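## Task

Using the blue gauge, draw a single line on the board that runs beside its curved edge for 20 cm or more, staying at the offset the gauge is set to, with no other marks anywhere on the board. Afterwards set the gauge down on the bench so it rests unmoving, not touching the board or the bench dogs. Anything that stays put only because the robot holds it does not count. Finally release everything and move the arms away.

## Robot and tools

Robot: two 7-joint arms, left_arm and right_arm, each ending in a two-finger gripper, working over a bench with a board, bench dogs and a marking gauge. The arm names are labels only; left_arm sits on the +y side of the world.

World frame: origin on the table top midway between the arms, +x out over the table, +z up. The state line in each result prints, per arm, end_effector_position (metres) and end_effector_quat_wxyz. That point is between the pads when closed; closed fingertips stick out about 19 mm past it, fully open about 6 mm. Fingers point along the gripper's +z and close along its y. Printed hand positions can be off, more so at long reach.

execute_actions takes "actions": a list holding at most one item, or empty. Empty list: just report the current state. {"rows": [...], "steps": n}: a motion of n control steps (1 to 15, default 15, each 1/30 s). Each row is used for one step; if rows run out, the last row repeats. {"steps": n} with no rows: a wait of up to 300 steps, counted from the previous result. Optional "pictures": true/false chooses whether camera images come back. A refused call sends nothing.

Each row is one flat list of 18 numbers covering both arms, even when only one moves: left_arm's 7 joint targets, its gripper position, its gripper speed, then the same 9 for right_arm. Joint numbers are absolute target angles in radians in each joint's own space (not Cartesian, not offsets), in column order waist, shoulder, upper arm roll, elbow, forearm roll, wrist pitch, wrist roll. Ranges: waist, upper arm roll, forearm roll and wrist roll -69.115 to 69.115; shoulder -2.250 to 2.250; elbow -2.580 to 2.580; wrist pitch -2.100 to 2.100. A target more than 0.013 rad beyond a range end, and further out than the joint currently is, gets the call refused. True ends may sit 0.013 rad either way; a request past the real end is clipped there and reported as "joint sent to its limit" (possibly about an earlier, still running action). No such line does not prove there is room left.

Gripper position, -1 to 1, absolute: +1 fully open (85 mm), 0 about 41 mm, pads touch near -0.8, -1 closes until blocked. Gripper speed, -1 to 1: about 20 mm/s at -1, 85 at 0, 150 at +1. Grip force is set by the arm (roughly 190 to 235 N per pad). To grip, hold position at -1. To release, send a position wider than the object. For a gentler grip, open, then close to just under the object's width. The fingers stay put until the position number changes by 0.01 or more, but re-close by themselves (not past the request) if the object slips, yields or is lost. To leave a gripper unchanged, repeat its previous two numbers; 0 is a real command. Closing pushes the fingertips about 13 mm further out, so keep clearance above surfaces. position_measured_pct is about 50 - 50 x position (0 = fully open); stopping below 90 short of the request means something is held or blocking; about 90 or above means the pads met on nothing or something very thin.

Motion: joints have speed and acceleration limits and arrive together; reversing stops them together; after big moves the arm may still be short of the target when the result returns. Each step, a joint's target is kept within a lead of its measured angle (0.304 rad for the first four joints, 0.266 for the last three), and if the targets would move the gripper more than 70 mm from where it is, they are scaled back. Between calls, arms keep heading to the last row sent until they settle or a step is HELD. HELD marks steps where your row was partly or wholly not sent; "joint command not followed" means the clearance check altered joint targets, while the rest of the row still applied.

Result lines: Joint positions and Joint velocities (rad, rad/s), one block per arm in column order; joint torques in the same order, with offset and noise, changing at rest only with contact or load. TORQUE FAULT: a joint hit its load limit (48.6 N m for the first four joints, 30.6 for the last three, a held object's weight included); that arm halts 10 s and drops the rest of the call. MOTOR HOT warns at 60 °C; at 75 °C an OVER-TEMPERATURE FAULT makes that arm brake weakly and sag until cooled, so don't hold loads longer than needed.

Cameras: cam_left_wrist and cam_right_wrist, each 504x504, sent in that order. Calibration gives pinhole+radial intrinsics and T_world_to_cam per camera; poses follow the arm's joint readings and carry small errors; results list changed camera numbers. zoom_image takes "camera" (one of those names) and "region" [x0, y0, x1, y1] in that camera's pixels, origin top-left, at most 504 by 504, and returns a sharper crop of the latest image.

finished_scene takes "scene", the number of the current scene; it ends and grades that scene irrevocably, then gives the next task. Answering without a tool call ends everything.

Avoid: knocking anything off the table (immediate failure), letting the arms collide or press on each other, dropping or slamming objects, hard pushes, stray marks on the board, and leaving the gauge touching the board or dogs. Loose objects may occasionally get a small external nudge, so check they stay put.

Each tool is called by a JSON object that holds its "api" and its "payload", one argument or row to a line.

## Session

{"api": "execute_actions", "payload": {
  "actions": []
}}

Scene clock: 0.00 s of 4800.00 s.
left_arm: end_effector_position=(+0.2264, +0.2637, +0.2968) position_measured_pct=0.0 end_effector_quat_wxyz=(-0.193, +0.810, +0.551, +0.049) | right_arm: end_effector_position=(+0.7885, +0.2608, +0.1154) position_measured_pct=0.0 end_effector_quat_wxyz=(-0.298, +0.741, -0.017, +0.601)
Joint positions: left_arm=[ 0.162  0.075  0.375  1.898 -0.326  1.457  0.087] | right_arm=[-0.67   1.567  0.642  0.632  2.361  0.39   1.118]
Joint velocities: left_arm=[-0.001 -0.002 -0.    -0.    -0.     0.    -0.   ] | right_arm=[ 0.001  0.    -0.001 -0.001 -0.     0.001 -0.   ]
Joint torques (N m, as the joint torque sensors report them, + toward a larger angle): no reading
Motor temperatures (°C, as the motors report them): left_arm=[29 22 30 29 32 35 36] | right_arm=[27 27 25 28 32 33 40]

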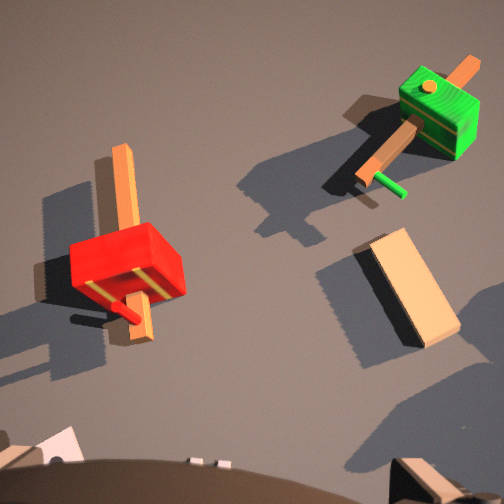

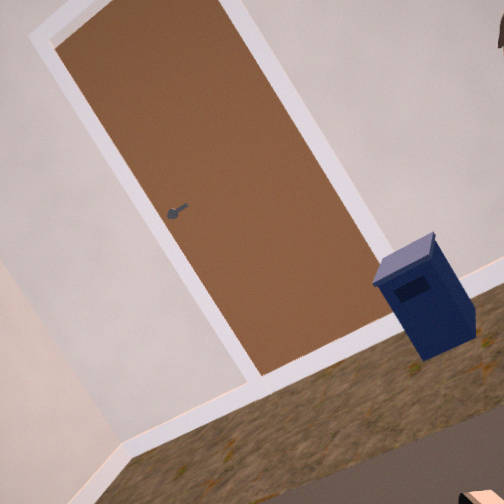

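{"api": "execute_actions", "payload": {
  "actions": [
    {"rows":[[0,0.2,0,1.3,0,1.64,0,1,0,0,0.2,0,1.3,0,1.64,0,1,0]]}
  ],
  "pictures": false
}}

{"api": "execute_actions", "payload": {
  "actions": [
    {"steps":200}
  ]
}}

Scene clock: 3.27 s of 4800.00 s.
left_arm: end_effector_position=(+0.3141, +0.3010, +0.3570) position_measured_pct=0.0 end_effector_quat_wxyz=(-0.068, +0.675, +0.734, -0.042) | right_arm: end_effector_position=(+0.8711, +0.0536, +0.2024) position_measured_pct=0.0 end_effector_quat_wxyz=(-0.349, +0.650, -0.299, +0.605)
Joint positions: left_arm=[ 0.024  0.182  0.062  1.499 -0.053  1.615  0.012] | right_arm=[-0.489  1.382  0.462  0.812  2.204  0.547  0.961]
Joint velocities: left_arm=[-0.114  0.085 -0.308 -0.971  0.266  0.121 -0.059] | right_arm=[ 0.423 -0.423 -0.42   0.417 -0.369  0.369 -0.369]
Joint torques (N m, as the joint torque sensors report them, + toward a larger angle): left_arm=[  0.27 -13.15   1.28  -8.26  -0.27   0.53   0.21] | right_arm=[ -0.23 -29.79   5.34  -8.55   0.31   3.16  -0.05]
Motor temperatures (°C, as the motors report them): left_arm=[29 22 30 29 32 35 36] | right_arm=[27 27 25 28 32 33 40]
Steps of this call (steps 1 to 83: nothing new was sent; steps 84 to 98: all 15 steps of this action). Readings (joint positions | what the end effector reports):
84: left_arm=[0.162 0.075 0.374 1.897 -0.325 1.458 0.087] | right_arm=[-0.668 1.565 0.641 0.633 2.360 0.391 1.117] | left_arm position_measured_pct=0.0 | right_arm position_measured_pct=0.0
85: left_arm=[0.158 0.078 0.370 1.891 -0.320 1.461 0.085] | right_arm=[-0.664 1.559 0.635 0.639 2.357 0.394 1.113] | left_arm position_measured_pct=0.0 | right_arm position_measured_pct=0.0
87: left_arm=[0.142 0.091 0.345 1.864 -0.297 1.477 0.078] | right_arm=[-0.640 1.533 0.609 0.663 2.336 0.415 1.092] | left_arm position_measured_pct=0.0 | right_arm position_measured_pct=0.0
91: left_arm=[0.082 0.138 0.224 1.742 -0.191 1.545 0.045] | right_arm=[-0.586 1.478 0.557 0.716 2.288 0.463 1.045] | left_arm position_measured_pct=0.0 | right_arm position_measured_pct=0.0
98: the state above

Scene clock: 9.93 s of 4800.00 s.
left_arm: end_effector_position=(+0.3694, +0.3217, +0.4081) position_measured_pct=0.0 end_effector_quat_wxyz=(+0.001, +0.648, +0.761, +0.001) | right_arm: end_effector_position=(+0.3631, -0.2448, +0.4081) position_measured_pct=0.0 end_effector_quat_wxyz=(+0.001, +0.636, +0.772, +0.001)
Joint positions: left_arm=[ 0.    0.2   0.    1.3   0.    1.64 -0.  ] | right_arm=[-0.    0.2   0.    1.3   0.    1.64 -0.  ]
Joint velocities: left_arm=[-0.     0.001  0.    -0.    -0.    -0.001 -0.   ] | right_arm=[ 0.001 -0.    -0.001  0.001  0.     0.     0.001]
Joint torques (N m, as the joint torque sensors report them, + toward a larger angle): left_arm=[  0.13 -13.33   0.79  -9.04  -0.03  -0.49   0.17] | right_arm=[ -0.06 -13.1    0.25  -8.58  -0.29   0.31  -0.25]
Motor temperatures (°C, as the motors report them): left_arm=[29 22 30 29 32 35 36] | right_arm=[27 27 25 28 32 33 40]
Steps of this call (steps 1 to 105: the robot went on to your last target; steps 106 to 165: nothing new was sent; then 1.17 s passed at rest). Readings (joint positions | what the end effector reports):
1: left_arm=[0.020 0.185 0.052 1.466 -0.044 1.619 0.010] | right_arm=[-0.475 1.368 0.448 0.826 2.192 0.559 0.949] | left_arm position_measured_pct=0.0 | right_arm position_measured_pct=0.0
2: left_arm=[0.016 0.188 0.042 1.434 -0.036 1.623 0.008] | right_arm=[-0.461 1.353 0.433 0.840 2.180 0.572 0.936] | left_arm position_measured_pct=0.0 | right_arm position_measured_pct=0.0
4: left_arm=[0.009 0.193 0.024 1.376 -0.020 1.630 0.004] | right_arm=[-0.432 1.324 0.405 0.869 2.154 0.597 0.911] | left_arm position_measured_pct=0.0 | right_arm position_measured_pct=0.0
8: left_arm=[0.001 0.198 0.001 1.308 -0.002 1.639 0.000] | right_arm=[-0.372 1.265 0.346 0.928 2.102 0.649 0.859] | left_arm position_measured_pct=0.0 | right_arm position_measured_pct=0.0
165: the state above
All arms were judged still, so your last target was given up. Only a new action makes them travel on or press farther. Fingers that are still opening or closing keep moving.
camera_calibration (this result's frames):
cam_left_wrist: T_world_to_cam=[[0.972223, 0.234052, 0.00153432, -0.443494], [0.233666, -0.970201, -0.0641092, 0.30927], [-0.0135163, 0.0626869, -0.997942, 0.539153], [0, 0, 0, 1]] pos_world=[0.366196, 0.370057, 0.558551]
cam_right_wrist: T_world_to_cam=[[0.989912, 0.141656, -0.0026035, -0.314933], [0.141399, -0.98894, -0.0447743, -0.20874], [-0.00891726, 0.0439545, -0.998994, 0.571517], [0, 0, 0, 1]] pos_world=[0.346368, -0.186939, 0.560776]

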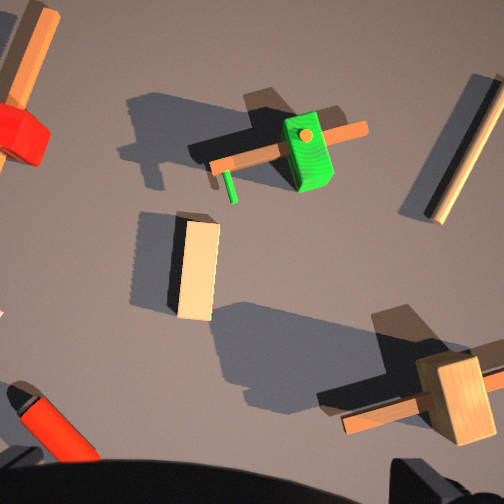

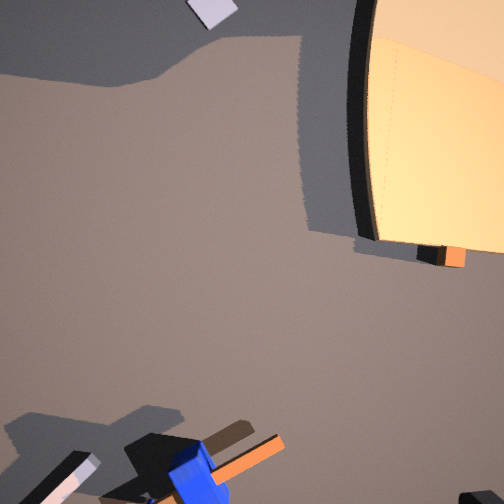

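{"api": "execute_actions", "payload": {
  "actions": [
    {"rows":[[0.8,0.55,0,0.9,0,1.69,0,1,0,0.4,0.2,0,1.5,0,1.44,0,1,0]]}
  ],
  "pictures": false
}}

{"api": "execute_actions", "payload": {
  "actions": [
    {"steps":70}
  ]
}}

Scene clock: 12.53 s of 4800.00 s.
left_arm: end_effector_position=(+0.4531, +0.1840, +0.3845) position_measured_pct=0.0 end_effector_quat_wxyz=(-0.003, +0.759, +0.651, -0.002) | right_arm: end_effector_position=(+0.3565, -0.3820, +0.3527) position_measured_pct=0.0 end_effector_quat_wxyz=(+0.001, +0.759, +0.651, +0.000)
Joint positions: left_arm=[ 0.314  0.439 -0.001  1.035 -0.001  1.674 -0.   ] | right_arm=[ 0.345  0.201  0.001  1.476  0.001  1.464 -0.   ]
Joint velocities: left_arm=[ 0.774  0.329  0.002 -0.412  0.001  0.046  0.   ] | right_arm=[ 0.605  0.003  0.022  0.298  0.011 -0.295  0.   ]
Joint torques (N m, as the joint torque sensors report them, + toward a larger angle): left_arm=[  0.54 -19.94   1.16  -9.07  -0.22   0.2    0.26] | right_arm=[ -1.9  -13.63  -1.15  -8.84  -0.77   0.23  -0.17]
Motor temperatures (°C, as the motors report them): left_arm=[29 22 30 29 32 35 36] | right_arm=[27 27 25 28 32 33 40]
Steps of this call (steps 1 to 63: nothing new was sent; steps 64 to 78: all 15 steps of this action). Readings (joint positions | what the end effector reports):
64: left_arm=[0.002 0.202 -0.000 1.299 -0.000 1.640 0.000] | right_arm=[0.002 0.200 -0.000 1.301 -0.000 1.639 0.000] | left_arm position_measured_pct=0.0 | right_arm position_measured_pct=0.0
65: left_arm=[0.009 0.208 -0.001 1.293 -0.001 1.642 0.000] | right_arm=[0.009 0.200 -0.001 1.304 -0.001 1.636 0.000] | left_arm position_measured_pct=0.0 | right_arm position_measured_pct=0.0
67: left_arm=[0.039 0.238 -0.002 1.265 -0.001 1.646 0.000] | right_arm=[0.039 0.199 -0.002 1.322 -0.001 1.619 0.000] | left_arm position_measured_pct=0.0 | right_arm position_measured_pct=0.0
71: left_arm=[0.137 0.333 -0.001 1.169 -0.000 1.659 -0.000] | right_arm=[0.151 0.200 -0.001 1.385 -0.000 1.555 -0.000] | left_arm position_measured_pct=0.0 | right_arm position_measured_pct=0.0
78: the state above

Scene clock: 14.87 s of 4800.00 s.
left_arm: end_effector_position=(+0.3852, -0.0551, +0.3701) position_measured_pct=0.0 end_effector_quat_wxyz=(+0.001, +0.894, +0.449, +0.000) | right_arm: end_effector_position=(+0.3504, -0.4023, +0.3454) position_measured_pct=0.0 end_effector_quat_wxyz=(+0.001, +0.776, +0.630, +0.001)
Joint positions: left_arm=[ 0.8   0.55  0.    0.9   0.    1.69 -0.  ] | right_arm=[0.4  0.2  0.   1.5  0.   1.44 0.  ]
Joint velocities: left_arm=[-0.     0.002  0.    -0.     0.    -0.     0.002] | right_arm=[ 0.001  0.001  0.001 -0.    -0.     0.     0.001]
Joint torques (N m, as the joint torque sensors report them, + toward a larger angle): left_arm=[  0.6  -20.83   0.62  -8.61  -0.02  -0.28   0.49] | right_arm=[  0.   -12.68   0.41  -8.7   -0.21   0.23  -0.16]
Motor temperatures (°C, as the motors report them): left_arm=[29 22 30 29 32 35 36] | right_arm=[27 27 25 28 32 33 40]
Steps of this call (steps 1 to 45: the robot went on to your last target; steps 46 to 70: nothing new was sent). Readings (joint positions | what the end effector reports):
1: left_arm=[0.340 0.450 -0.001 1.022 -0.001 1.676 -0.000] | right_arm=[0.363 0.201 0.002 1.485 0.001 1.455 -0.000] | left_arm position_measured_pct=0.0 | right_arm position_measured_pct=0.0
2: left_arm=[0.366 0.459 -0.001 1.010 -0.001 1.677 -0.000] | right_arm=[0.377 0.201 0.002 1.492 0.001 1.448 -0.000] | left_arm position_measured_pct=0.0 | right_arm position_measured_pct=0.0
4: left_arm=[0.417 0.476 -0.001 0.990 -0.000 1.679 -0.000] | right_arm=[0.389 0.201 0.002 1.498 0.001 1.441 -0.000] | left_arm position_measured_pct=0.0 | right_arm position_measured_pct=0.0
8: left_arm=[0.521 0.500 -0.001 0.960 -0.000 1.683 -0.000] | right_arm=[0.396 0.200 0.000 1.500 0.000 1.440 -0.000] | left_arm position_measured_pct=0.0 | right_arm position_measured_pct=0.0
70: the state above
All arms were judged still, so your last target was given up. Only a new action makes them travel on or press farther. Fingers that are still opening or closing keep moving.
camera_calibration (this result's frames):
cam_left_wrist: T_world_to_cam=[[0.845253, -0.534365, 0.0015341, -0.363967], [-0.533183, -0.843568, -0.0641092, 0.239954], [0.0355518, 0.0533705, -0.997942, 0.505629], [0, 0, 0, 1]] pos_world=[0.417607, -0.019059, 0.52053]
cam_right_wrist: T_world_to_cam=[[0.966933, -0.255016, -0.00260273, -0.431753], [-0.254874, -0.965937, -0.0447743, -0.217474], [0.0089041, 0.0439571, -0.998994, 0.509409], [0, 0, 0, 1]] pos_world=[0.357512, -0.342563, 0.498036]

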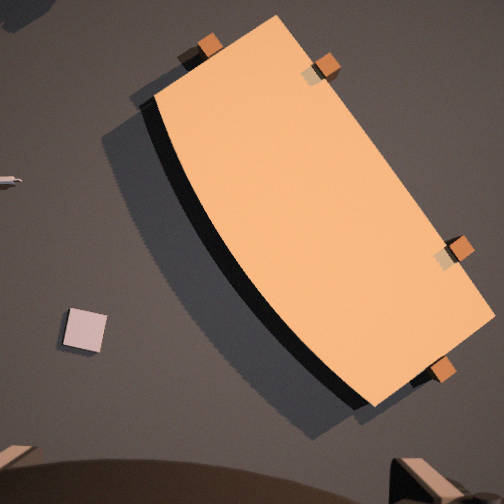

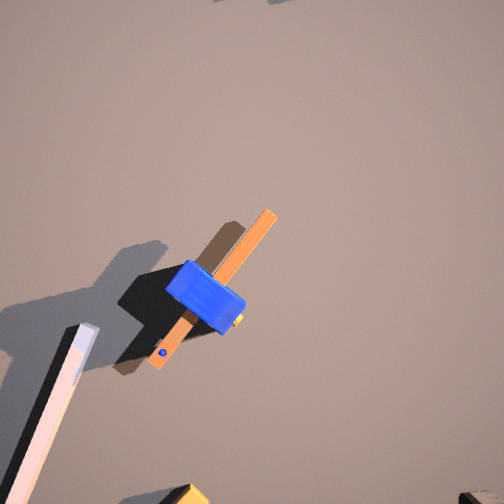

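{"api": "zoom_image", "payload": {
  "camera": "cam_right_wrist",
  "region": [90,190,300,400]
}}

Region (90, 190, 300, 400) of cam_right_wrist's 504x504 image, scaled by 2.400.

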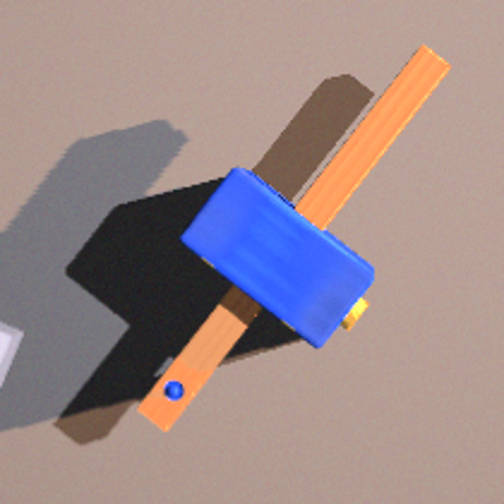

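{"api": "execute_actions", "payload": {
  "actions": [
    {"rows":[[0.8,0.55,0,0.9,0,1.69,0,1,0,0.45,0.95,0,1.1,0,1.7,0,1,0]]}
  ],
  "pictures": false
}}

{"api": "execute_actions", "payload": {
  "actions": [
    {"steps":60}
  ]
}}

Scene clock: 20.03 s of 4800.00 s.
left_arm: end_effector_position=(+0.3852, -0.0551, +0.3701) position_measured_pct=0.0 end_effector_quat_wxyz=(+0.001, +0.894, +0.449, +0.000) | right_arm: end_effector_position=(+0.4053, -0.4340, +0.2669) position_measured_pct=0.0 end_effector_quat_wxyz=(-0.119, +0.781, +0.606, -0.093)
Joint positions: left_arm=[ 0.8   0.55  0.    0.9   0.    1.69 -0.  ] | right_arm=[ 0.443  0.616  0.     1.161  0.     1.668 -0.   ]
Joint velocities: left_arm=[ 0.    -0.     0.     0.     0.     0.    -0.001] | right_arm=[ 0.031  0.941 -0.002 -0.308 -0.001  0.163  0.001]
Joint torques (N m, as the joint torque sensors report them, + toward a larger angle): left_arm=[  0.13 -20.29   0.69  -8.55  -0.34  -0.18   0.07] | right_arm=[ -0.44 -18.66   0.34  -7.34  -0.12   1.24  -0.31]
Motor temperatures (°C, as the motors report them): left_arm=[29 22 30 29 32 35 36] | right_arm=[27 27 25 28 32 33 40]
Steps of this call (steps 1 to 90: nothing new was sent; then 1.67 s passed at rest; steps 91 to 105: all 15 steps of this action). Readings (joint positions | what the end effector reports):
91: left_arm=[0.800 0.550 0.000 0.900 0.000 1.690 -0.000] | right_arm=[0.400 0.202 -0.000 1.499 -0.000 1.441 0.000] | left_arm position_measured_pct=0.0 | right_arm position_measured_pct=0.0
92: left_arm=[0.800 0.550 0.000 0.900 0.000 1.690 -0.000] | right_arm=[0.402 0.208 -0.000 1.493 -0.000 1.446 0.000] | left_arm position_measured_pct=0.0 | right_arm position_measured_pct=0.0
94: left_arm=[0.800 0.550 0.000 0.900 0.000 1.690 -0.000] | right_arm=[0.407 0.239 -0.000 1.465 -0.000 1.469 0.000] | left_arm position_measured_pct=0.0 | right_arm position_measured_pct=0.0
98: left_arm=[0.800 0.550 0.000 0.900 0.000 1.690 -0.000] | right_arm=[0.425 0.364 -0.000 1.343 -0.000 1.566 0.000] | left_arm position_measured_pct=0.0 | right_arm position_measured_pct=0.0
105: the state above

Scene clock: 22.03 s of 4800.00 s.
left_arm: end_effector_position=(+0.3852, -0.0551, +0.3701) position_measured_pct=0.0 end_effector_quat_wxyz=(+0.001, +0.894, +0.449, +0.000) | right_arm: end_effector_position=(+0.3905, -0.4334, +0.1292) position_measured_pct=0.0 end_effector_quat_wxyz=(-0.237, +0.755, +0.583, -0.183)
Joint positions: left_arm=[0.8  0.55 0.   0.9  0.   1.69 0.  ] | right_arm=[0.45 0.95 0.   1.1  0.   1.7  0.  ]
Joint velocities: left_arm=[ 0.     0.002 -0.    -0.     0.    -0.001  0.001] | right_arm=[-0.    -0.001  0.001  0.001 -0.001  0.    -0.   ]
Joint torques (N m, as the joint torque sensors report them, + toward a larger angle): left_arm=[  0.6  -20.24   0.87  -8.67  -0.23   0.03   0.11] | right_arm=[ -0.24 -22.67   0.57  -5.8   -0.17   1.87  -0.13]
Motor temperatures (°C, as the motors report them): left_arm=[29 22 30 29 32 35 36] | right_arm=[27 27 25 28 32 33 40]
Steps of this call (steps 1 to 30: the robot went on to your last target; steps 31 to 60: nothing new was sent). Readings (joint positions | what the end effector reports):
1: left_arm=[0.800 0.550 0.000 0.900 0.000 1.690 0.000] | right_arm=[0.444 0.647 0.000 1.152 0.000 1.673 -0.000] | left_arm position_measured_pct=0.0 | right_arm position_measured_pct=0.0
2: left_arm=[0.800 0.550 0.000 0.900 0.000 1.690 -0.000] | right_arm=[0.445 0.677 0.000 1.145 0.000 1.677 -0.000] | left_arm position_measured_pct=0.0 | right_arm position_measured_pct=0.0
4: left_arm=[0.800 0.550 0.000 0.900 0.000 1.690 -0.000] | right_arm=[0.446 0.737 0.000 1.135 0.000 1.682 -0.000] | left_arm position_measured_pct=0.0 | right_arm position_measured_pct=0.0
8: left_arm=[0.800 0.550 0.000 0.900 0.000 1.690 -0.000] | right_arm=[0.448 0.853 0.000 1.116 0.000 1.692 -0.000] | left_arm position_measured_pct=0.0 | right_arm position_measured_pct=0.0
60: the state above
All arms were judged still, so your last target was given up. Only a new action makes them travel on or press farther. Fingers that are still opening or closing keep moving.
camera_calibration (this result's frames):
cam_left_wrist: T_world_to_cam=[[0.845253, -0.534364, 0.00153429, -0.363967], [-0.533182, -0.843568, -0.0641092, 0.239954], [0.0355519, 0.0533704, -0.997942, 0.505629], [0, 0, 0, 1]] pos_world=[0.417607, -0.0190589, 0.52053]
cam_right_wrist: T_world_to_cam=[[0.777319, -0.256944, -0.574243, -0.331989], [-0.318682, -0.947834, -0.00727527, -0.218962], [-0.542417, 0.188656, -0.818653, 0.549142], [0, 0, 0, 1]] pos_world=[0.486146, -0.396442, 0.257321]

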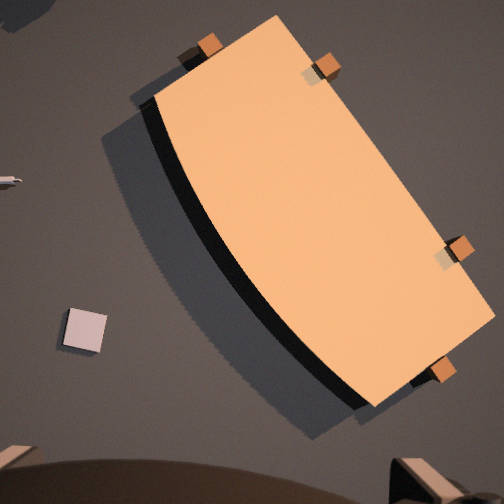

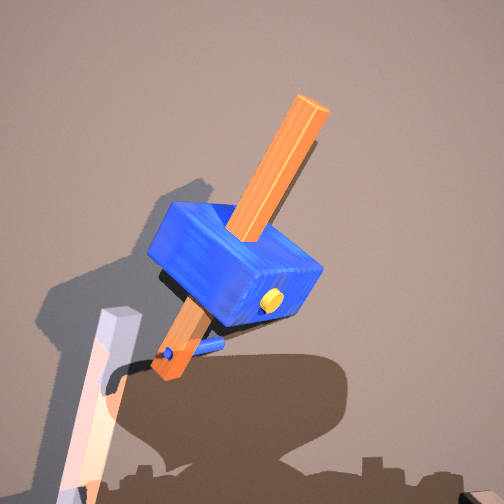

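{"api": "zoom_image", "payload": {
  "camera": "cam_right_wrist",
  "region": [130,190,340,400]
}}

Region (130, 190, 340, 400) of cam_right_wrist's 504x504 image, scaled by 2.400.

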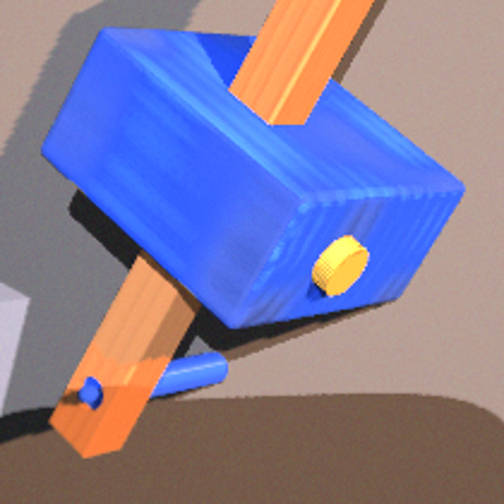

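{"api": "execute_actions", "payload": {
  "actions": [
    {"rows":[[0.3,0.55,0,0.9,0,1.69,0,1,0,0.2527,0.3678,0,2.0532,0,0.7206,0.73,0.3,0]]}
  ],
  "pictures": false
}}

{"api": "execute_actions", "payload": {
  "actions": [
    {"steps":70}
  ]
}}

Scene clock: 32.80 s of 4800.00 s.
left_arm: end_effector_position=(+0.4698, +0.0894, +0.3699) position_measured_pct=0.0 end_effector_quat_wxyz=(+0.001, +0.812, +0.584, +0.000) | right_arm: end_effector_position=(+0.3782, -0.3554, +0.2020) position_measured_pct=33.7 end_effector_quat_wxyz=(-0.093, +0.584, +0.804, -0.056)
Joint positions: left_arm=[ 0.484  0.551  0.001  0.9    0.     1.69  -0.   ] | right_arm=[ 0.277  0.504 -0.001  1.554 -0.     1.302  0.397]
Joint velocities: left_arm=[-0.761  0.001 -0.003 -0.    -0.002 -0.001  0.001] | right_arm=[-0.163 -0.925  0.006  1.322  0.002 -1.167  1.169]
Joint torques (N m, as the joint torque sensors report them, + toward a larger angle): left_arm=[  0.91 -20.55   0.3   -8.65  -0.57  -0.29   0.22] | right_arm=[  1.09 -12.63   1.64  -5.26   0.02   1.06  -0.27]
Motor temperatures (°C, as the motors report them): left_arm=[29 23 30 29 32 35 36] | right_arm=[27 28 25 28 32 33 40]
Steps of this call (steps 1 to 90: nothing new was sent; then 7.27 s passed at rest; steps 91 to 105: all 15 steps of this action). Readings (joint positions | what the end effector reports):
91: left_arm=[0.799 0.550 0.000 0.900 0.000 1.690 -0.000] | right_arm=[0.449 0.949 0.000 1.101 0.000 1.699 0.001] | left_arm position_measured_pct=0.0 | right_arm position_measured_pct=0.0
92: left_arm=[0.792 0.550 0.002 0.900 0.001 1.690 -0.000] | right_arm=[0.445 0.942 0.001 1.107 0.001 1.694 0.005] | left_arm position_measured_pct=0.0 | right_arm position_measured_pct=0.8
94: left_arm=[0.763 0.550 0.003 0.900 0.002 1.690 -0.000] | right_arm=[0.426 0.912 0.002 1.135 0.001 1.671 0.028] | left_arm position_measured_pct=0.0 | right_arm position_measured_pct=4.8
98: left_arm=[0.661 0.550 0.001 0.900 0.000 1.690 -0.000] | right_arm=[0.355 0.787 0.000 1.256 -0.000 1.565 0.133] | left_arm position_measured_pct=0.0 | right_arm position_measured_pct=16.3
105: the state above

Scene clock: 35.13 s of 4800.00 s.
left_arm: end_effector_position=(+0.4967, +0.1840, +0.3701) position_measured_pct=0.0 end_effector_quat_wxyz=(+0.001, +0.755, +0.656, +0.001) | right_arm: end_effector_position=(+0.3247, -0.3429, +0.1299) position_measured_pct=34.9 end_effector_quat_wxyz=(-0.000, +0.435, +0.900, -0.000)
Joint positions: left_arm=[ 0.3   0.55  0.    0.9   0.    1.69 -0.  ] | right_arm=[0.253 0.368 0.    2.053 0.    0.721 0.73 ]
Joint velocities: left_arm=[ 0.     0.    -0.     0.    -0.     0.001  0.001] | right_arm=[ 0.    -0.001 -0.001 -0.001  0.     0.    -0.001]
Joint torques (N m, as the joint torque sensors report them, + toward a larger angle): left_arm=[  0.09 -20.47   0.39  -9.05   0.07   0.02  -0.13] | right_arm=[ -0.11 -13.01   0.34  -5.43  -0.17   0.32  -0.08]
Motor temperatures (°C, as the motors report them): left_arm=[29 23 30 29 32 35 36] | right_arm=[27 28 25 28 32 33 40]
Steps of this call (steps 1 to 45: the robot went on to your last target; steps 46 to 70: nothing new was sent). Readings (joint positions | what the end effector reports):
1: left_arm=[0.459 0.551 0.001 0.900 0.000 1.690 -0.000] | right_arm=[0.272 0.476 -0.001 1.598 -0.000 1.262 0.436] | left_arm position_measured_pct=0.0 | right_arm position_measured_pct=34.5
2: left_arm=[0.433 0.551 0.000 0.900 0.000 1.690 -0.000] | right_arm=[0.268 0.453 -0.001 1.643 -0.000 1.223 0.475] | left_arm position_measured_pct=0.0 | right_arm position_measured_pct=34.5
4: left_arm=[0.383 0.551 0.000 0.900 0.000 1.690 -0.000] | right_arm=[0.262 0.422 -0.000 1.731 -0.000 1.146 0.552] | left_arm position_measured_pct=0.0 | right_arm position_measured_pct=34.9
8: left_arm=[0.315 0.550 -0.002 0.900 -0.001 1.690 0.000] | right_arm=[0.257 0.390 -0.000 1.893 -0.000 0.995 0.658] | left_arm position_measured_pct=0.0 | right_arm position_measured_pct=34.9
70: the state above
All arms were judged still, so your last target was given up. Only a new action makes them travel on or press farther. Fingers that are still opening or closing keep moving.
camera_calibration (this result's frames):
cam_left_wrist: T_world_to_cam=[[0.997967, -0.0637133, 0.00153393, -0.492951], [-0.0634842, -0.995922, -0.0641093, 0.295788], [0.00561229, 0.0638816, -0.997942, 0.501844], [0, 0, 0, 1]] pos_world=[0.50791, 0.231116, 0.52053]
cam_right_wrist: T_world_to_cam=[[0.8142, 0.58057, -0.00419745, -0.0559819], [0.579842, -0.813502, -0.0446956, -0.394991], [-0.0293636, 0.0339573, -0.998992, 0.300773], [0, 0, 0, 1]] pos_world=[0.283444, -0.299038, 0.28258]

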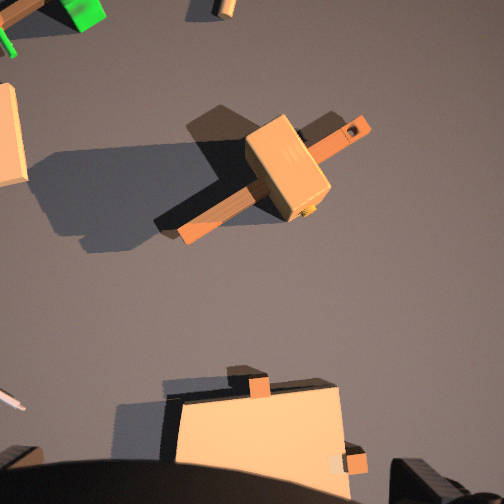

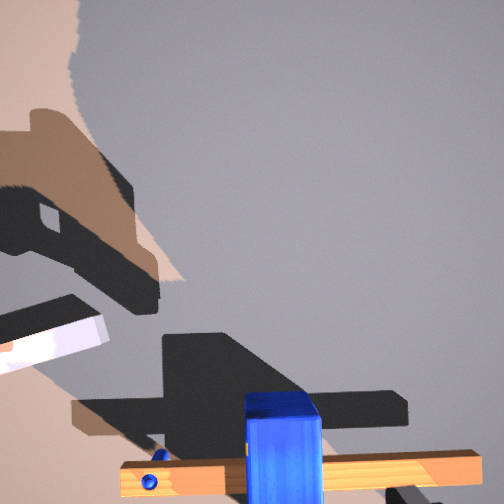

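{"api": "execute_actions", "payload": {
  "actions": [
    {"rows":[[0.3,0.55,0,0.9,0,1.69,0,1,0,0.2527,0.5355,0,2.1303,0,0.4758,0.69,0.3,0]]}
  ],
  "pictures": false
}}

{"api": "execute_actions", "payload": {
  "actions": [
    {"steps":15}
  ],
  "pictures": false
}}

{"api": "execute_actions", "payload": {
  "actions": [
    {"rows":[[0.3,0.55,0,0.9,0,1.69,0,1,0,0.2527,0.5355,0,2.1303,0,0.4758,0.69,-1,0]]}
  ],
  "pictures": false
}}

{"api": "execute_actions", "payload": {
  "actions": [
    {"rows":[[0.3,0.55,0,0.9,0,1.69,0,1,0,0.2527,0.49,0,2.111,0,0.5406,0.69,-1,0]]}
  ],
  "pictures": false
}}

{"api": "execute_actions", "payload": {
  "actions": [
    {"rows":[[0.3,0.55,0,0.9,0,1.69,0,1,0,0.2527,0.49,0,2.111,0,0.5406,1.571,-1,0]]}
  ],
  "pictures": false
}}

{"api": "execute_actions", "payload": {
  "actions": [
    {"steps":25}
  ]
}}

Scene clock: 41.90 s of 4800.00 s.
left_arm: end_effector_position=(+0.4967, +0.1840, +0.3701) position_measured_pct=0.0 end_effector_quat_wxyz=(+0.001, +0.755, +0.656, +0.001) | right_arm: end_effector_position=(+0.3254, -0.3429, +0.0571) position_measured_pct=34.9 end_effector_quat_wxyz=(+0.001, +0.453, +0.892, +0.001)
Joint positions: left_arm=[ 0.3   0.55  0.    0.9   0.    1.69 -0.  ] | right_arm=[ 0.253  0.532 -0.     2.13   0.     0.476  0.69 ]
Joint velocities: left_arm=[ 0. -0.  0.  0. -0. -0. -0.] | right_arm=[ 0.     0.029 -0.     0.003  0.001 -0.003  0.   ]
Joint torques (N m, as the joint torque sensors report them, + toward a larger angle): left_arm=[  0.37 -20.25   0.23  -9.06  -0.28  -0.35   0.35] | right_arm=[ -0.02 -14.1    0.37  -3.52  -0.26   0.12  -0.24]
Motor temperatures (°C, as the motors report them): left_arm=[29 23 30 29 32 35 36] | right_arm=[27 28 25 28 32 33 40]
Steps of this call (steps 1 to 90: nothing new was sent; then 3.27 s passed at rest; steps 91 to 105: all 15 steps of this action). Readings (joint positions | what the end effector reports):
91: left_arm=[0.300 0.550 0.000 0.900 0.000 1.690 0.000] | right_arm=[0.253 0.369 0.000 2.054 -0.000 0.719 0.730] | left_arm position_measured_pct=0.0 | right_arm position_measured_pct=34.9
92: left_arm=[0.300 0.550 0.000 0.900 0.000 1.690 -0.000] | right_arm=[0.253 0.376 0.000 2.056 -0.000 0.712 0.729] | left_arm position_measured_pct=0.0 | right_arm position_measured_pct=34.9
94: left_arm=[0.300 0.550 0.000 0.900 0.000 1.690 0.000] | right_arm=[0.253 0.406 0.000 2.068 -0.000 0.673 0.722] | left_arm position_measured_pct=0.0 | right_arm position_measured_pct=34.9
98: left_arm=[0.300 0.550 0.000 0.900 0.000 1.690 -0.000] | right_arm=[0.253 0.499 -0.000 2.113 0.000 0.532 0.699] | left_arm position_measured_pct=0.0 | right_arm position_measured_pct=34.9
105: the state above

Scene clock: 42.40 s of 4800.00 s.
left_arm: end_effector_position=(+0.4967, +0.1840, +0.3701) position_measured_pct=0.0 end_effector_quat_wxyz=(+0.001, +0.755, +0.656, +0.001) | right_arm: end_effector_position=(+0.3247, -0.3429, +0.0559) position_measured_pct=34.9 end_effector_quat_wxyz=(+0.000, +0.453, +0.892, +0.000)
Joint positions: left_arm=[ 0.3   0.55  0.    0.9   0.    1.69 -0.  ] | right_arm=[0.253 0.535 0.    2.13  0.    0.476 0.69 ]
Joint velocities: left_arm=[ 0.001 -0.     0.    -0.     0.    -0.    -0.   ] | right_arm=[ 0.     0.     0.001  0.003 -0.001  0.001 -0.001]
Joint torques (N m, as the joint torque sensors report them, + toward a larger angle): left_arm=[ -0.23 -20.62   0.61  -9.02  -0.03  -0.27  -0.09] | right_arm=[ -0.07 -14.28   0.41  -3.43  -0.26   0.35  -0.21]
Motor temperatures (°C, as the motors report them): left_arm=[29 23 30 29 32 35 36] | right_arm=[27 28 25 28 32 33 40]
Steps of this call (steps 1 to 15: the robot went on to your last target). Readings (joint positions | what the end effector reports):
1: left_arm=[0.300 0.550 0.000 0.900 0.000 1.690 -0.000] | right_arm=[0.253 0.533 -0.000 2.130 0.000 0.476 0.690] | left_arm position_measured_pct=0.0 | right_arm position_measured_pct=34.9
2: left_arm=[0.300 0.550 0.000 0.900 0.000 1.690 0.000] | right_arm=[0.253 0.534 -0.000 2.130 0.000 0.476 0.690] | left_arm position_measured_pct=0.0 | right_arm position_measured_pct=34.9
4: left_arm=[0.300 0.550 0.000 0.900 0.000 1.690 -0.000] | right_arm=[0.253 0.535 -0.000 2.130 0.000 0.476 0.690] | left_arm position_measured_pct=0.0 | right_arm position_measured_pct=34.9
8: left_arm=[0.300 0.550 0.000 0.900 0.000 1.690 -0.000] | right_arm=[0.253 0.535 -0.000 2.130 0.000 0.476 0.690] | left_arm position_measured_pct=0.0 | right_arm position_measured_pct=34.9
15: the state above
All arms were judged still, so your last target was given up. Only a new action makes them travel on or press farther. Fingers that are still opening or closing keep moving.

Scene clock: 42.90 s of 4800.00 s.
left_arm: end_effector_position=(+0.4967, +0.1840, +0.3701) position_measured_pct=0.0 end_effector_quat_wxyz=(+0.001, +0.755, +0.656, +0.001) | right_arm: end_effector_position=(+0.3281, -0.3418, +0.0584) position_measured_pct=67.9 end_effector_quat_wxyz=(+0.004, +0.452, +0.892, +0.002)
Joint positions: left_arm=[ 0.3   0.55  0.    0.9   0.    1.69 -0.  ] | right_arm=[ 0.251  0.53  -0.002  2.127 -0.001  0.475  0.69 ]
Joint velocities: left_arm=[-0.001  0.001  0.     0.     0.    -0.001 -0.001] | right_arm=[-0.001 -0.     0.002 -0.    -0.001 -0.003 -0.002]
Joint torques (N m, as the joint torque sensors report them, + toward a larger angle): left_arm=[  0.31 -20.23   0.88  -8.87   0.03  -0.27   0.22] | right_arm=[ 1.13 -9.77  1.65 -1.04  0.38  0.59 -0.09]
Motor temperatures (°C, as the motors report them): left_arm=[29 23 30 29 32 35 36] | right_arm=[27 28 25 28 32 33 40]
Steps of this call (steps 1 to 15: all 15 steps of this action). Readings (joint positions | what the end effector reports):
1: left_arm=[0.300 0.550 0.000 0.900 0.000 1.690 -0.000] | right_arm=[0.253 0.535 0.000 2.130 0.000 0.476 0.690] | left_arm position_measured_pct=0.0 | right_arm position_measured_pct=34.9
2: left_arm=[0.300 0.550 0.000 0.900 0.000 1.690 -0.000] | right_arm=[0.253 0.535 0.000 2.130 -0.000 0.476 0.690] | left_arm position_measured_pct=0.0 | right_arm position_measured_pct=35.3
4: left_arm=[0.300 0.550 0.000 0.900 0.000 1.690 -0.000] | right_arm=[0.253 0.535 0.000 2.130 0.000 0.476 0.690] | left_arm position_measured_pct=0.0 | right_arm position_measured_pct=39.7
8: left_arm=[0.300 0.550 0.000 0.900 0.000 1.690 -0.000] | right_arm=[0.252 0.533 -0.001 2.129 -0.000 0.475 0.690] | left_arm position_measured_pct=0.0 | right_arm position_measured_pct=50.8
15: the state above

Scene clock: 43.40 s of 4800.00 s.
left_arm: end_effector_position=(+0.4967, +0.1840, +0.3701) position_measured_pct=0.0 end_effector_quat_wxyz=(+0.001, +0.755, +0.656, +0.001) | right_arm: end_effector_position=(+0.3257, -0.3430, +0.0751) position_measured_pct=67.9 end_effector_quat_wxyz=(-0.000, +0.453, +0.892, -0.000)
Joint positions: left_arm=[0.3  0.55 0.   0.9  0.   1.69 0.  ] | right_arm=[0.253 0.49  0.    2.111 0.    0.541 0.69 ]
Joint velocities: left_arm=[-0.     0.001  0.    -0.     0.    -0.001 -0.   ] | right_arm=[ 0.    -0.003 -0.    -0.002  0.    -0.     0.002]
Joint torques (N m, as the joint torque sensors report them, + toward a larger angle): left_arm=[  0.07 -20.27   1.02  -8.41  -0.21  -0.36   0.16] | right_arm=[  0.15 -14.36   0.66  -4.09  -0.07   0.31  -0.15]
Motor temperatures (°C, as the motors report them): left_arm=[29 23 30 29 32 35 36] | right_arm=[27 28 25 28 32 33 40]
Steps of this call (steps 1 to 15: all 15 steps of this action). Readings (joint positions | what the end effector reports):
1: left_arm=[0.300 0.550 0.000 0.900 0.000 1.690 0.000] | right_arm=[0.251 0.529 -0.002 2.127 -0.001 0.476 0.690] | left_arm position_measured_pct=0.0 | right_arm position_measured_pct=67.9
2: left_arm=[0.300 0.550 0.000 0.900 -0.000 1.690 -0.000] | right_arm=[0.252 0.523 -0.001 2.126 -0.000 0.484 0.690] | left_arm position_measured_pct=0.0 | right_arm position_measured_pct=67.9
4: left_arm=[0.300 0.550 -0.000 0.900 0.000 1.690 0.000] | right_arm=[0.252 0.502 -0.000 2.118 -0.000 0.515 0.690] | left_arm position_measured_pct=0.0 | right_arm position_measured_pct=67.9
8: left_arm=[0.300 0.550 0.000 0.900 0.000 1.690 0.000] | right_arm=[0.253 0.492 0.000 2.111 0.000 0.539 0.690] | left_arm position_measured_pct=0.0 | right_arm position_measured_pct=67.9
15: the state above

Scene clock: 43.90 s of 4800.00 s.
left_arm: end_effector_position=(+0.4967, +0.1840, +0.3701) position_measured_pct=0.0 end_effector_quat_wxyz=(+0.001, +0.755, +0.656, +0.001) | right_arm: end_effector_position=(+0.3258, -0.3430, +0.0752) position_measured_pct=67.9 end_effector_quat_wxyz=(-0.000, +0.215, +0.977, -0.000)
Joint positions: left_arm=[ 0.3   0.55  0.    0.9   0.    1.69 -0.  ] | right_arm=[ 0.253  0.49  -0.     2.111 -0.     0.541  1.196]
Joint velocities: left_arm=[-0.    -0.001 -0.    -0.     0.     0.    -0.002] | right_arm=[ 0.     0.     0.001 -0.    -0.    -0.     1.217]
Joint torques (N m, as the joint torque sensors report them, + toward a larger angle): left_arm=[  0.46 -19.95   0.91  -8.8   -0.18  -0.04   0.2 ] | right_arm=[ -0.16 -13.98   0.43  -4.27  -0.16   0.44  -0.16]
Motor temperatures (°C, as the motors report them): left_arm=[29 23 30 29 32 35 36] | right_arm=[27 28 25 28 32 33 40]
Steps of this call (steps 1 to 15: all 15 steps of this action). Readings (joint positions | what the end effector reports):
1: left_arm=[0.300 0.550 0.000 0.900 0.000 1.690 -0.000] | right_arm=[0.253 0.490 0.000 2.111 -0.000 0.541 0.691] | left_arm position_measured_pct=0.0 | right_arm position_measured_pct=67.9
2: left_arm=[0.300 0.550 0.000 0.900 0.000 1.690 0.000] | right_arm=[0.253 0.490 0.000 2.111 -0.000 0.541 0.701] | left_arm position_measured_pct=0.0 | right_arm position_measured_pct=67.9
4: left_arm=[0.300 0.550 0.000 0.900 0.000 1.690 -0.000] | right_arm=[0.253 0.490 0.000 2.111 -0.000 0.541 0.751] | left_arm position_measured_pct=0.0 | right_arm position_measured_pct=67.9
8: left_arm=[0.300 0.550 0.000 0.900 0.000 1.690 -0.000] | right_arm=[0.253 0.490 -0.000 2.111 -0.000 0.541 0.911] | left_arm position_measured_pct=0.0 | right_arm position_measured_pct=67.9
15: the state above

Scene clock: 44.73 s of 4800.00 s.
left_arm: end_effector_position=(+0.4967, +0.1840, +0.3701) position_measured_pct=0.0 end_effector_quat_wxyz=(+0.001, +0.755, +0.656, +0.001) | right_arm: end_effector_position=(+0.3258, -0.3430, +0.0752) position_measured_pct=67.9 end_effector_quat_wxyz=(-0.000, +0.030, +1.000, +0.000)
Joint positions: left_arm=[0.3  0.55 0.   0.9  0.   1.69 0.  ] | right_arm=[0.253 0.49  0.    2.111 0.    0.541 1.571]
Joint velocities: left_arm=[-0.001  0.     0.    -0.     0.     0.     0.   ] | right_arm=[ 0.     0.     0.    -0.    -0.    -0.001 -0.001]
Joint torques (N m, as the joint torque sensors report them, + toward a larger angle): left_arm=[  0.15 -20.02   0.71  -9.45  -0.4   -0.14   0.09] | right_arm=[ -0.18 -14.1    0.47  -4.26   0.     0.29  -0.21]
Motor temperatures (°C, as the motors report them): left_arm=[29 23 30 29 32 35 36] | right_arm=[27 28 25 28 32 33 40]
Steps of this call (steps 1 to 25: the robot went on to your last target). Readings (joint positions | what the end effector reports):
1: left_arm=[0.300 0.550 0.000 0.900 0.000 1.690 0.000] | right_arm=[0.253 0.490 -0.000 2.111 -0.000 0.541 1.236] | left_arm position_measured_pct=0.0 | right_arm position_measured_pct=67.9
2: left_arm=[0.300 0.550 -0.000 0.900 0.000 1.690 -0.000] | right_arm=[0.253 0.490 -0.000 2.111 -0.000 0.541 1.277] | left_arm position_measured_pct=0.0 | right_arm position_measured_pct=67.9
4: left_arm=[0.300 0.550 0.000 0.900 0.000 1.690 -0.000] | right_arm=[0.253 0.490 -0.000 2.111 -0.000 0.541 1.358] | left_arm position_measured_pct=0.0 | right_arm position_measured_pct=67.9
8: left_arm=[0.300 0.550 -0.000 0.900 0.000 1.690 -0.000] | right_arm=[0.253 0.490 0.000 2.111 0.000 0.541 1.516] | left_arm position_measured_pct=0.0 | right_arm position_measured_pct=67.9
25: the state above
camera_calibration (this result's frames):
cam_left_wrist: T_world_to_cam=[[0.997967, -0.0637129, 0.00153422, -0.492951], [-0.0634838, -0.995922, -0.0641091, 0.295788], [0.00561254, 0.0638814, -0.997942, 0.501844], [0, 0, 0, 1]] pos_world=[0.50791, 0.231116, 0.52053]
cam_right_wrist: T_world_to_cam=[[0.110137, 0.993908, -0.00419374, 0.314049], [0.992902, -0.110215, -0.0446964, -0.291475], [-0.0448863, 0.000758769, -0.998992, 0.239845], [0, 0, 0, 1]] pos_world=[0.265583, -0.344443, 0.227892]

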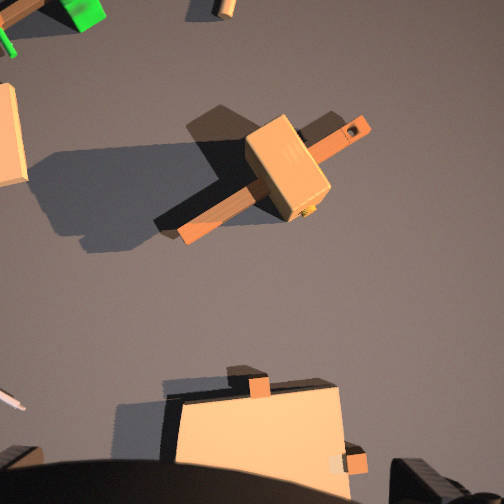

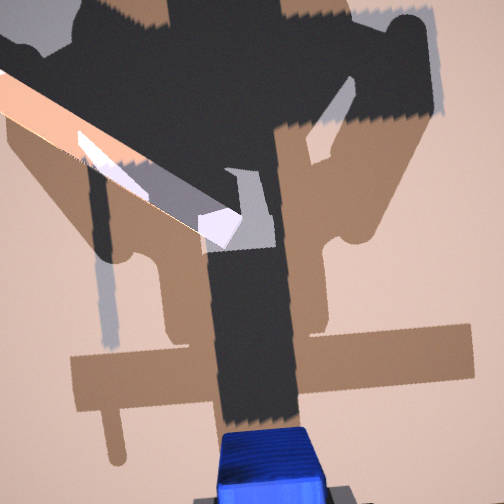

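{"api": "execute_actions", "payload": {
  "actions": [
    {"rows":[[0.3,0.55,0,0.9,0,1.69,0,1,0,0.2527,0.5275,0,2.127,0,0.487,1.571,-1,0]]}
  ],
  "pictures": false
}}

{"api": "execute_actions", "payload": {
  "actions": [
    {"rows":[[0.3,0.55,0,0.9,0,1.69,0,1,0,0.2527,0.5275,0,2.127,0,0.487,1.571,0.3,0]]}
  ],
  "pictures": false
}}

{"api": "execute_actions", "payload": {
  "actions": [
    {"rows":[[0.3,0.55,0,0.9,0,1.69,0,1,0,0.2527,0.3678,0,1.9,0,0.87,1.571,0.3,0]]}
  ],
  "pictures": false
}}

{"api": "execute_actions", "payload": {
  "actions": [
    {"rows":[[0.3,0.55,0,0.9,0,1.69,0,1,0,0.2527,1.1415,0,0.8616,0,1.924,1.571,0.3,0]]}
  ],
  "pictures": false
}}

{"api": "execute_actions", "payload": {
  "actions": [
    {"steps":60}
  ]
}}

Scene clock: 50.30 s of 4800.00 s.
left_arm: end_effector_position=(+0.4967, +0.1840, +0.3701) position_measured_pct=0.0 end_effector_quat_wxyz=(+0.001, +0.755, +0.656, +0.001) | right_arm: end_effector_position=(+0.3250, -0.3429, +0.0594) position_measured_pct=67.9 end_effector_quat_wxyz=(+0.000, +0.030, +1.000, -0.000)
Joint positions: left_arm=[ 0.3   0.55  0.    0.9   0.    1.69 -0.  ] | right_arm=[ 0.253  0.527 -0.     2.127  0.     0.487  1.571]
Joint velocities: left_arm=[ 0.    -0.001 -0.     0.     0.     0.     0.001] | right_arm=[-0.     0.003  0.001  0.001  0.001 -0.001  0.001]
Joint torques (N m, as the joint torque sensors report them, + toward a larger angle): left_arm=[  0.15 -20.44   1.05  -8.84  -0.44  -0.16   0.26] | right_arm=[ -0.12 -15.     0.55  -3.62  -0.31   0.28  -0.13]
Motor temperatures (°C, as the motors report them): left_arm=[29 23 30 30 32 35 36] | right_arm=[27 28 25 28 32 33 40]
Steps of this call (steps 1 to 15: the robot went on to your last target; steps 16 to 90: nothing new was sent; then 2.07 s passed at rest; steps 91 to 105: all 15 steps of this action). Readings (joint positions | what the end effector reports):
91: left_arm=[0.300 0.550 -0.000 0.900 0.000 1.690 -0.000] | right_arm=[0.253 0.491 0.000 2.111 -0.000 0.539 1.571] | left_arm position_measured_pct=0.0 | right_arm position_measured_pct=67.9
92: left_arm=[0.300 0.550 0.000 0.900 0.000 1.690 -0.000] | right_arm=[0.253 0.498 0.000 2.113 0.000 0.532 1.571] | left_arm position_measured_pct=0.0 | right_arm position_measured_pct=67.9
94: left_arm=[0.300 0.550 0.000 0.900 0.000 1.690 -0.000] | right_arm=[0.253 0.518 0.000 2.122 0.000 0.505 1.571] | left_arm position_measured_pct=0.0 | right_arm position_measured_pct=67.9
98: left_arm=[0.300 0.550 0.000 0.900 0.000 1.690 -0.000] | right_arm=[0.253 0.525 -0.000 2.127 -0.000 0.488 1.571] | left_arm position_measured_pct=0.0 | right_arm position_measured_pct=67.9
105: the state above

Scene clock: 50.80 s of 4800.00 s.
left_arm: end_effector_position=(+0.4967, +0.1840, +0.3701) position_measured_pct=0.0 end_effector_quat_wxyz=(+0.001, +0.755, +0.656, +0.001) | right_arm: end_effector_position=(+0.3249, -0.3429, +0.0593) position_measured_pct=35.7 end_effector_quat_wxyz=(+0.000, +0.030, +1.000, -0.000)
Joint positions: left_arm=[ 0.3   0.55  0.    0.9   0.    1.69 -0.  ] | right_arm=[0.253 0.527 0.    2.127 0.    0.487 1.571]
Joint velocities: left_arm=[ 0.     0.001 -0.    -0.     0.    -0.    -0.001] | right_arm=[ 0.    -0.    -0.    -0.002 -0.    -0.     0.002]
Joint torques (N m, as the joint torque sensors report them, + toward a larger angle): left_arm=[  0.58 -20.08   0.5   -8.82  -0.17  -0.06   0.14] | right_arm=[ -0.13 -14.11   0.54  -3.82  -0.19   0.41  -0.11]
Motor temperatures (°C, as the motors report them): left_arm=[29 23 30 30 32 35 36] | right_arm=[27 28 25 28 32 33 40]
Steps of this call (steps 1 to 15: all 15 steps of this action). Readings (joint positions | what the end effector reports):
1: left_arm=[0.300 0.550 0.000 0.900 0.000 1.690 -0.000] | right_arm=[0.253 0.527 -0.000 2.127 0.000 0.487 1.571] | left_arm position_measured_pct=0.0 | right_arm position_measured_pct=67.9
2: left_arm=[0.300 0.550 0.000 0.900 0.000 1.690 -0.000] | right_arm=[0.253 0.527 -0.000 2.127 0.000 0.487 1.571] | left_arm position_measured_pct=0.0 | right_arm position_measured_pct=67.9
4: left_arm=[0.300 0.550 0.000 0.900 0.000 1.690 -0.000] | right_arm=[0.253 0.527 0.000 2.127 -0.000 0.487 1.571] | left_arm position_measured_pct=0.0 | right_arm position_measured_pct=63.1
8: left_arm=[0.300 0.550 0.000 0.900 0.000 1.690 -0.000] | right_arm=[0.253 0.527 0.000 2.127 0.000 0.487 1.571] | left_arm position_measured_pct=0.0 | right_arm position_measured_pct=52.0
15: the state above

Scene clock: 51.30 s of 4800.00 s.
left_arm: end_effector_position=(+0.4967, +0.1840, +0.3701) position_measured_pct=0.0 end_effector_quat_wxyz=(+0.001, +0.755, +0.656, +0.001) | right_arm: end_effector_position=(+0.3590, -0.3450, +0.1623) position_measured_pct=34.9 end_effector_quat_wxyz=(+0.001, +0.030, +1.000, -0.000)
Joint positions: left_arm=[ 0.3   0.55 -0.    0.9   0.    1.69  0.  ] | right_arm=[0.253 0.372 0.    1.902 0.    0.867 1.571]
Joint velocities: left_arm=[ 0.001 -0.001 -0.     0.    -0.     0.001 -0.001] | right_arm=[ 0.    -0.028 -0.    -0.038  0.     0.1   -0.001]
Joint torques (N m, as the joint torque sensors report them, + toward a larger angle): left_arm=[  0.18 -19.93   0.37  -9.11  -0.21  -0.04  -0.1 ] | right_arm=[  0.07 -11.76   0.3   -5.31  -0.04   0.05  -0.14]
Motor temperatures (°C, as the motors report them): left_arm=[29 23 30 30 32 35 36] | right_arm=[27 28 25 28 32 33 40]
Steps of this call (steps 1 to 15: all 15 steps of this action). Readings (joint positions | what the end effector reports):
1: left_arm=[0.300 0.550 0.000 0.900 0.000 1.690 -0.000] | right_arm=[0.253 0.526 -0.000 2.126 -0.000 0.488 1.571] | left_arm position_measured_pct=0.0 | right_arm position_measured_pct=35.3
2: left_arm=[0.300 0.550 0.000 0.900 0.000 1.690 -0.000] | right_arm=[0.253 0.522 -0.000 2.121 -0.000 0.495 1.571] | left_arm position_measured_pct=0.0 | right_arm position_measured_pct=34.9
4: left_arm=[0.300 0.550 0.000 0.900 0.000 1.690 -0.000] | right_arm=[0.253 0.501 -0.000 2.094 -0.000 0.526 1.571] | left_arm position_measured_pct=0.0 | right_arm position_measured_pct=34.9
8: left_arm=[0.300 0.550 -0.000 0.900 -0.000 1.690 -0.000] | right_arm=[0.253 0.434 -0.000 1.996 0.000 0.663 1.571] | left_arm position_measured_pct=0.0 | right_arm position_measured_pct=34.9
15: the state above

Scene clock: 51.80 s of 4800.00 s.
left_arm: end_effector_position=(+0.4967, +0.1840, +0.3701) position_measured_pct=0.0 end_effector_quat_wxyz=(+0.001, +0.755, +0.656, +0.001) | right_arm: end_effector_position=(+0.3945, -0.3470, +0.0768) position_measured_pct=34.9 end_effector_quat_wxyz=(-0.204, +0.029, +0.979, +0.006)
Joint positions: left_arm=[ 0.3   0.55  0.    0.9   0.    1.69 -0.  ] | right_arm=[ 0.253  0.84  -0.     1.435 -0.     1.277  1.571]
Joint velocities: left_arm=[-0.    -0.     0.    -0.    -0.    -0.    -0.001] | right_arm=[-0.     1.325  0.001 -1.334 -0.     1.165 -0.   ]
Joint torques (N m, as the joint torque sensors report them, + toward a larger angle): left_arm=[  0.19 -19.87   0.75  -8.39  -0.36  -0.01  -0.11] | right_arm=[  0.17 -19.56   0.57  -4.72   0.01   1.64  -0.11]
Motor temperatures (°C, as the motors report them): left_arm=[29 23 30 30 32 35 36] | right_arm=[27 28 25 28 32 33 40]
Steps of this call (steps 1 to 15: all 15 steps of this action). Readings (joint positions | what the end effector reports):
1: left_arm=[0.300 0.550 0.000 0.900 0.000 1.690 -0.000] | right_arm=[0.253 0.373 0.000 1.900 -0.000 0.870 1.571] | left_arm position_measured_pct=0.0 | right_arm position_measured_pct=34.9
2: left_arm=[0.300 0.550 0.000 0.900 0.000 1.690 -0.000] | right_arm=[0.253 0.379 0.000 1.894 -0.000 0.875 1.571] | left_arm position_measured_pct=0.0 | right_arm position_measured_pct=34.9
4: left_arm=[0.300 0.550 0.000 0.900 0.000 1.690 -0.000] | right_arm=[0.253 0.408 0.000 1.866 0.000 0.900 1.571] | left_arm position_measured_pct=0.0 | right_arm position_measured_pct=34.9
8: left_arm=[0.300 0.550 0.000 0.900 0.000 1.690 0.000] | right_arm=[0.253 0.532 0.000 1.745 0.000 1.006 1.571] | left_arm position_measured_pct=0.0 | right_arm position_measured_pct=34.9
15: the state above

Scene clock: 53.80 s of 4800.00 s.
left_arm: end_effector_position=(+0.4967, +0.1840, +0.3701) position_measured_pct=0.0 end_effector_quat_wxyz=(+0.001, +0.755, +0.656, +0.001) | right_arm: end_effector_position=(+0.4137, -0.3482, +0.1081) position_measured_pct=34.9 end_effector_quat_wxyz=(-0.383, +0.027, +0.923, +0.011)
Joint positions: left_arm=[ 0.3   0.55  0.    0.9  -0.    1.69 -0.  ] | right_arm=[0.253 1.142 0.    0.862 0.    1.924 1.571]
Joint velocities: left_arm=[-0.001  0.004 -0.    -0.    -0.    -0.002  0.001] | right_arm=[ 0.001 -0.    -0.001 -0.002 -0.001 -0.    -0.002]
Joint torques (N m, as the joint torque sensors report them, + toward a larger angle): left_arm=[  0.29 -20.33   0.83  -8.72   0.03  -0.03   0.4 ] | right_arm=[ -0.05 -24.42   0.71  -5.59  -0.08   2.37  -0.26]
Motor temperatures (°C, as the motors report them): left_arm=[29 23 30 30 32 35 36] | right_arm=[27 28 25 28 32 33 40]
Steps of this call (steps 1 to 45: the robot went on to your last target; steps 46 to 60: nothing new was sent). Readings (joint positions | what the end effector reports):
1: left_arm=[0.300 0.550 0.000 0.900 0.000 1.690 0.000] | right_arm=[0.253 0.884 -0.000 1.391 0.000 1.316 1.571] | left_arm position_measured_pct=0.0 | right_arm position_measured_pct=34.9
2: left_arm=[0.300 0.550 0.000 0.900 0.000 1.690 -0.000] | right_arm=[0.253 0.927 -0.000 1.346 0.000 1.355 1.571] | left_arm position_measured_pct=0.0 | right_arm position_measured_pct=34.9
4: left_arm=[0.300 0.550 0.000 0.900 0.000 1.690 0.000] | right_arm=[0.253 1.001 -0.000 1.258 -0.000 1.433 1.571] | left_arm position_measured_pct=0.0 | right_arm position_measured_pct=34.9
8: left_arm=[0.300 0.550 0.000 0.900 0.000 1.690 0.000] | right_arm=[0.253 1.087 -0.000 1.082 -0.000 1.589 1.571] | left_arm position_measured_pct=0.0 | right_arm position_measured_pct=34.9
60: the state above
All arms were judged still, so your last target was given up. Only a new action makes them travel on or press farther. Fingers that are still opening or closing keep moving.
camera_calibration (this result's frames):
cam_left_wrist: T_world_to_cam=[[0.997967, -0.0637133, 0.00153418, -0.492951], [-0.0634842, -0.995922, -0.0641093, 0.295788], [0.00561254, 0.0638815, -0.997942, 0.501844], [0, 0, 0, 1]] pos_world=[0.50791, 0.231116, 0.52053]
cam_right_wrist: T_world_to_cam=[[0.0922338, 0.994969, -0.0390977, 0.321238], [0.669575, -0.091036, -0.737145, -0.162561], [-0.736996, 0.0418108, -0.674603, 0.542193], [0, 0, 0, 1]] pos_world=[0.478812, -0.35709, 0.258494]

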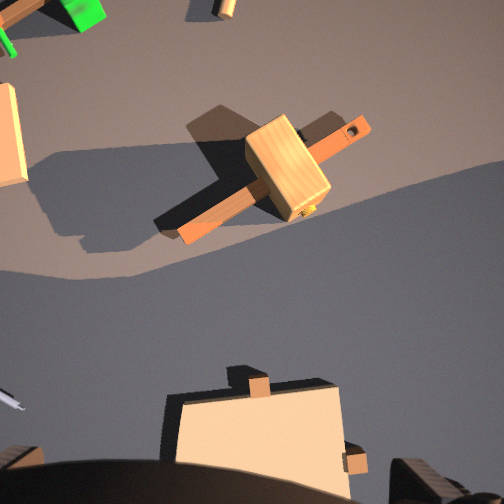

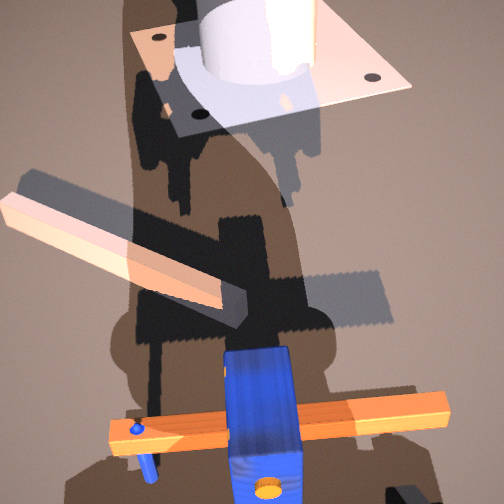

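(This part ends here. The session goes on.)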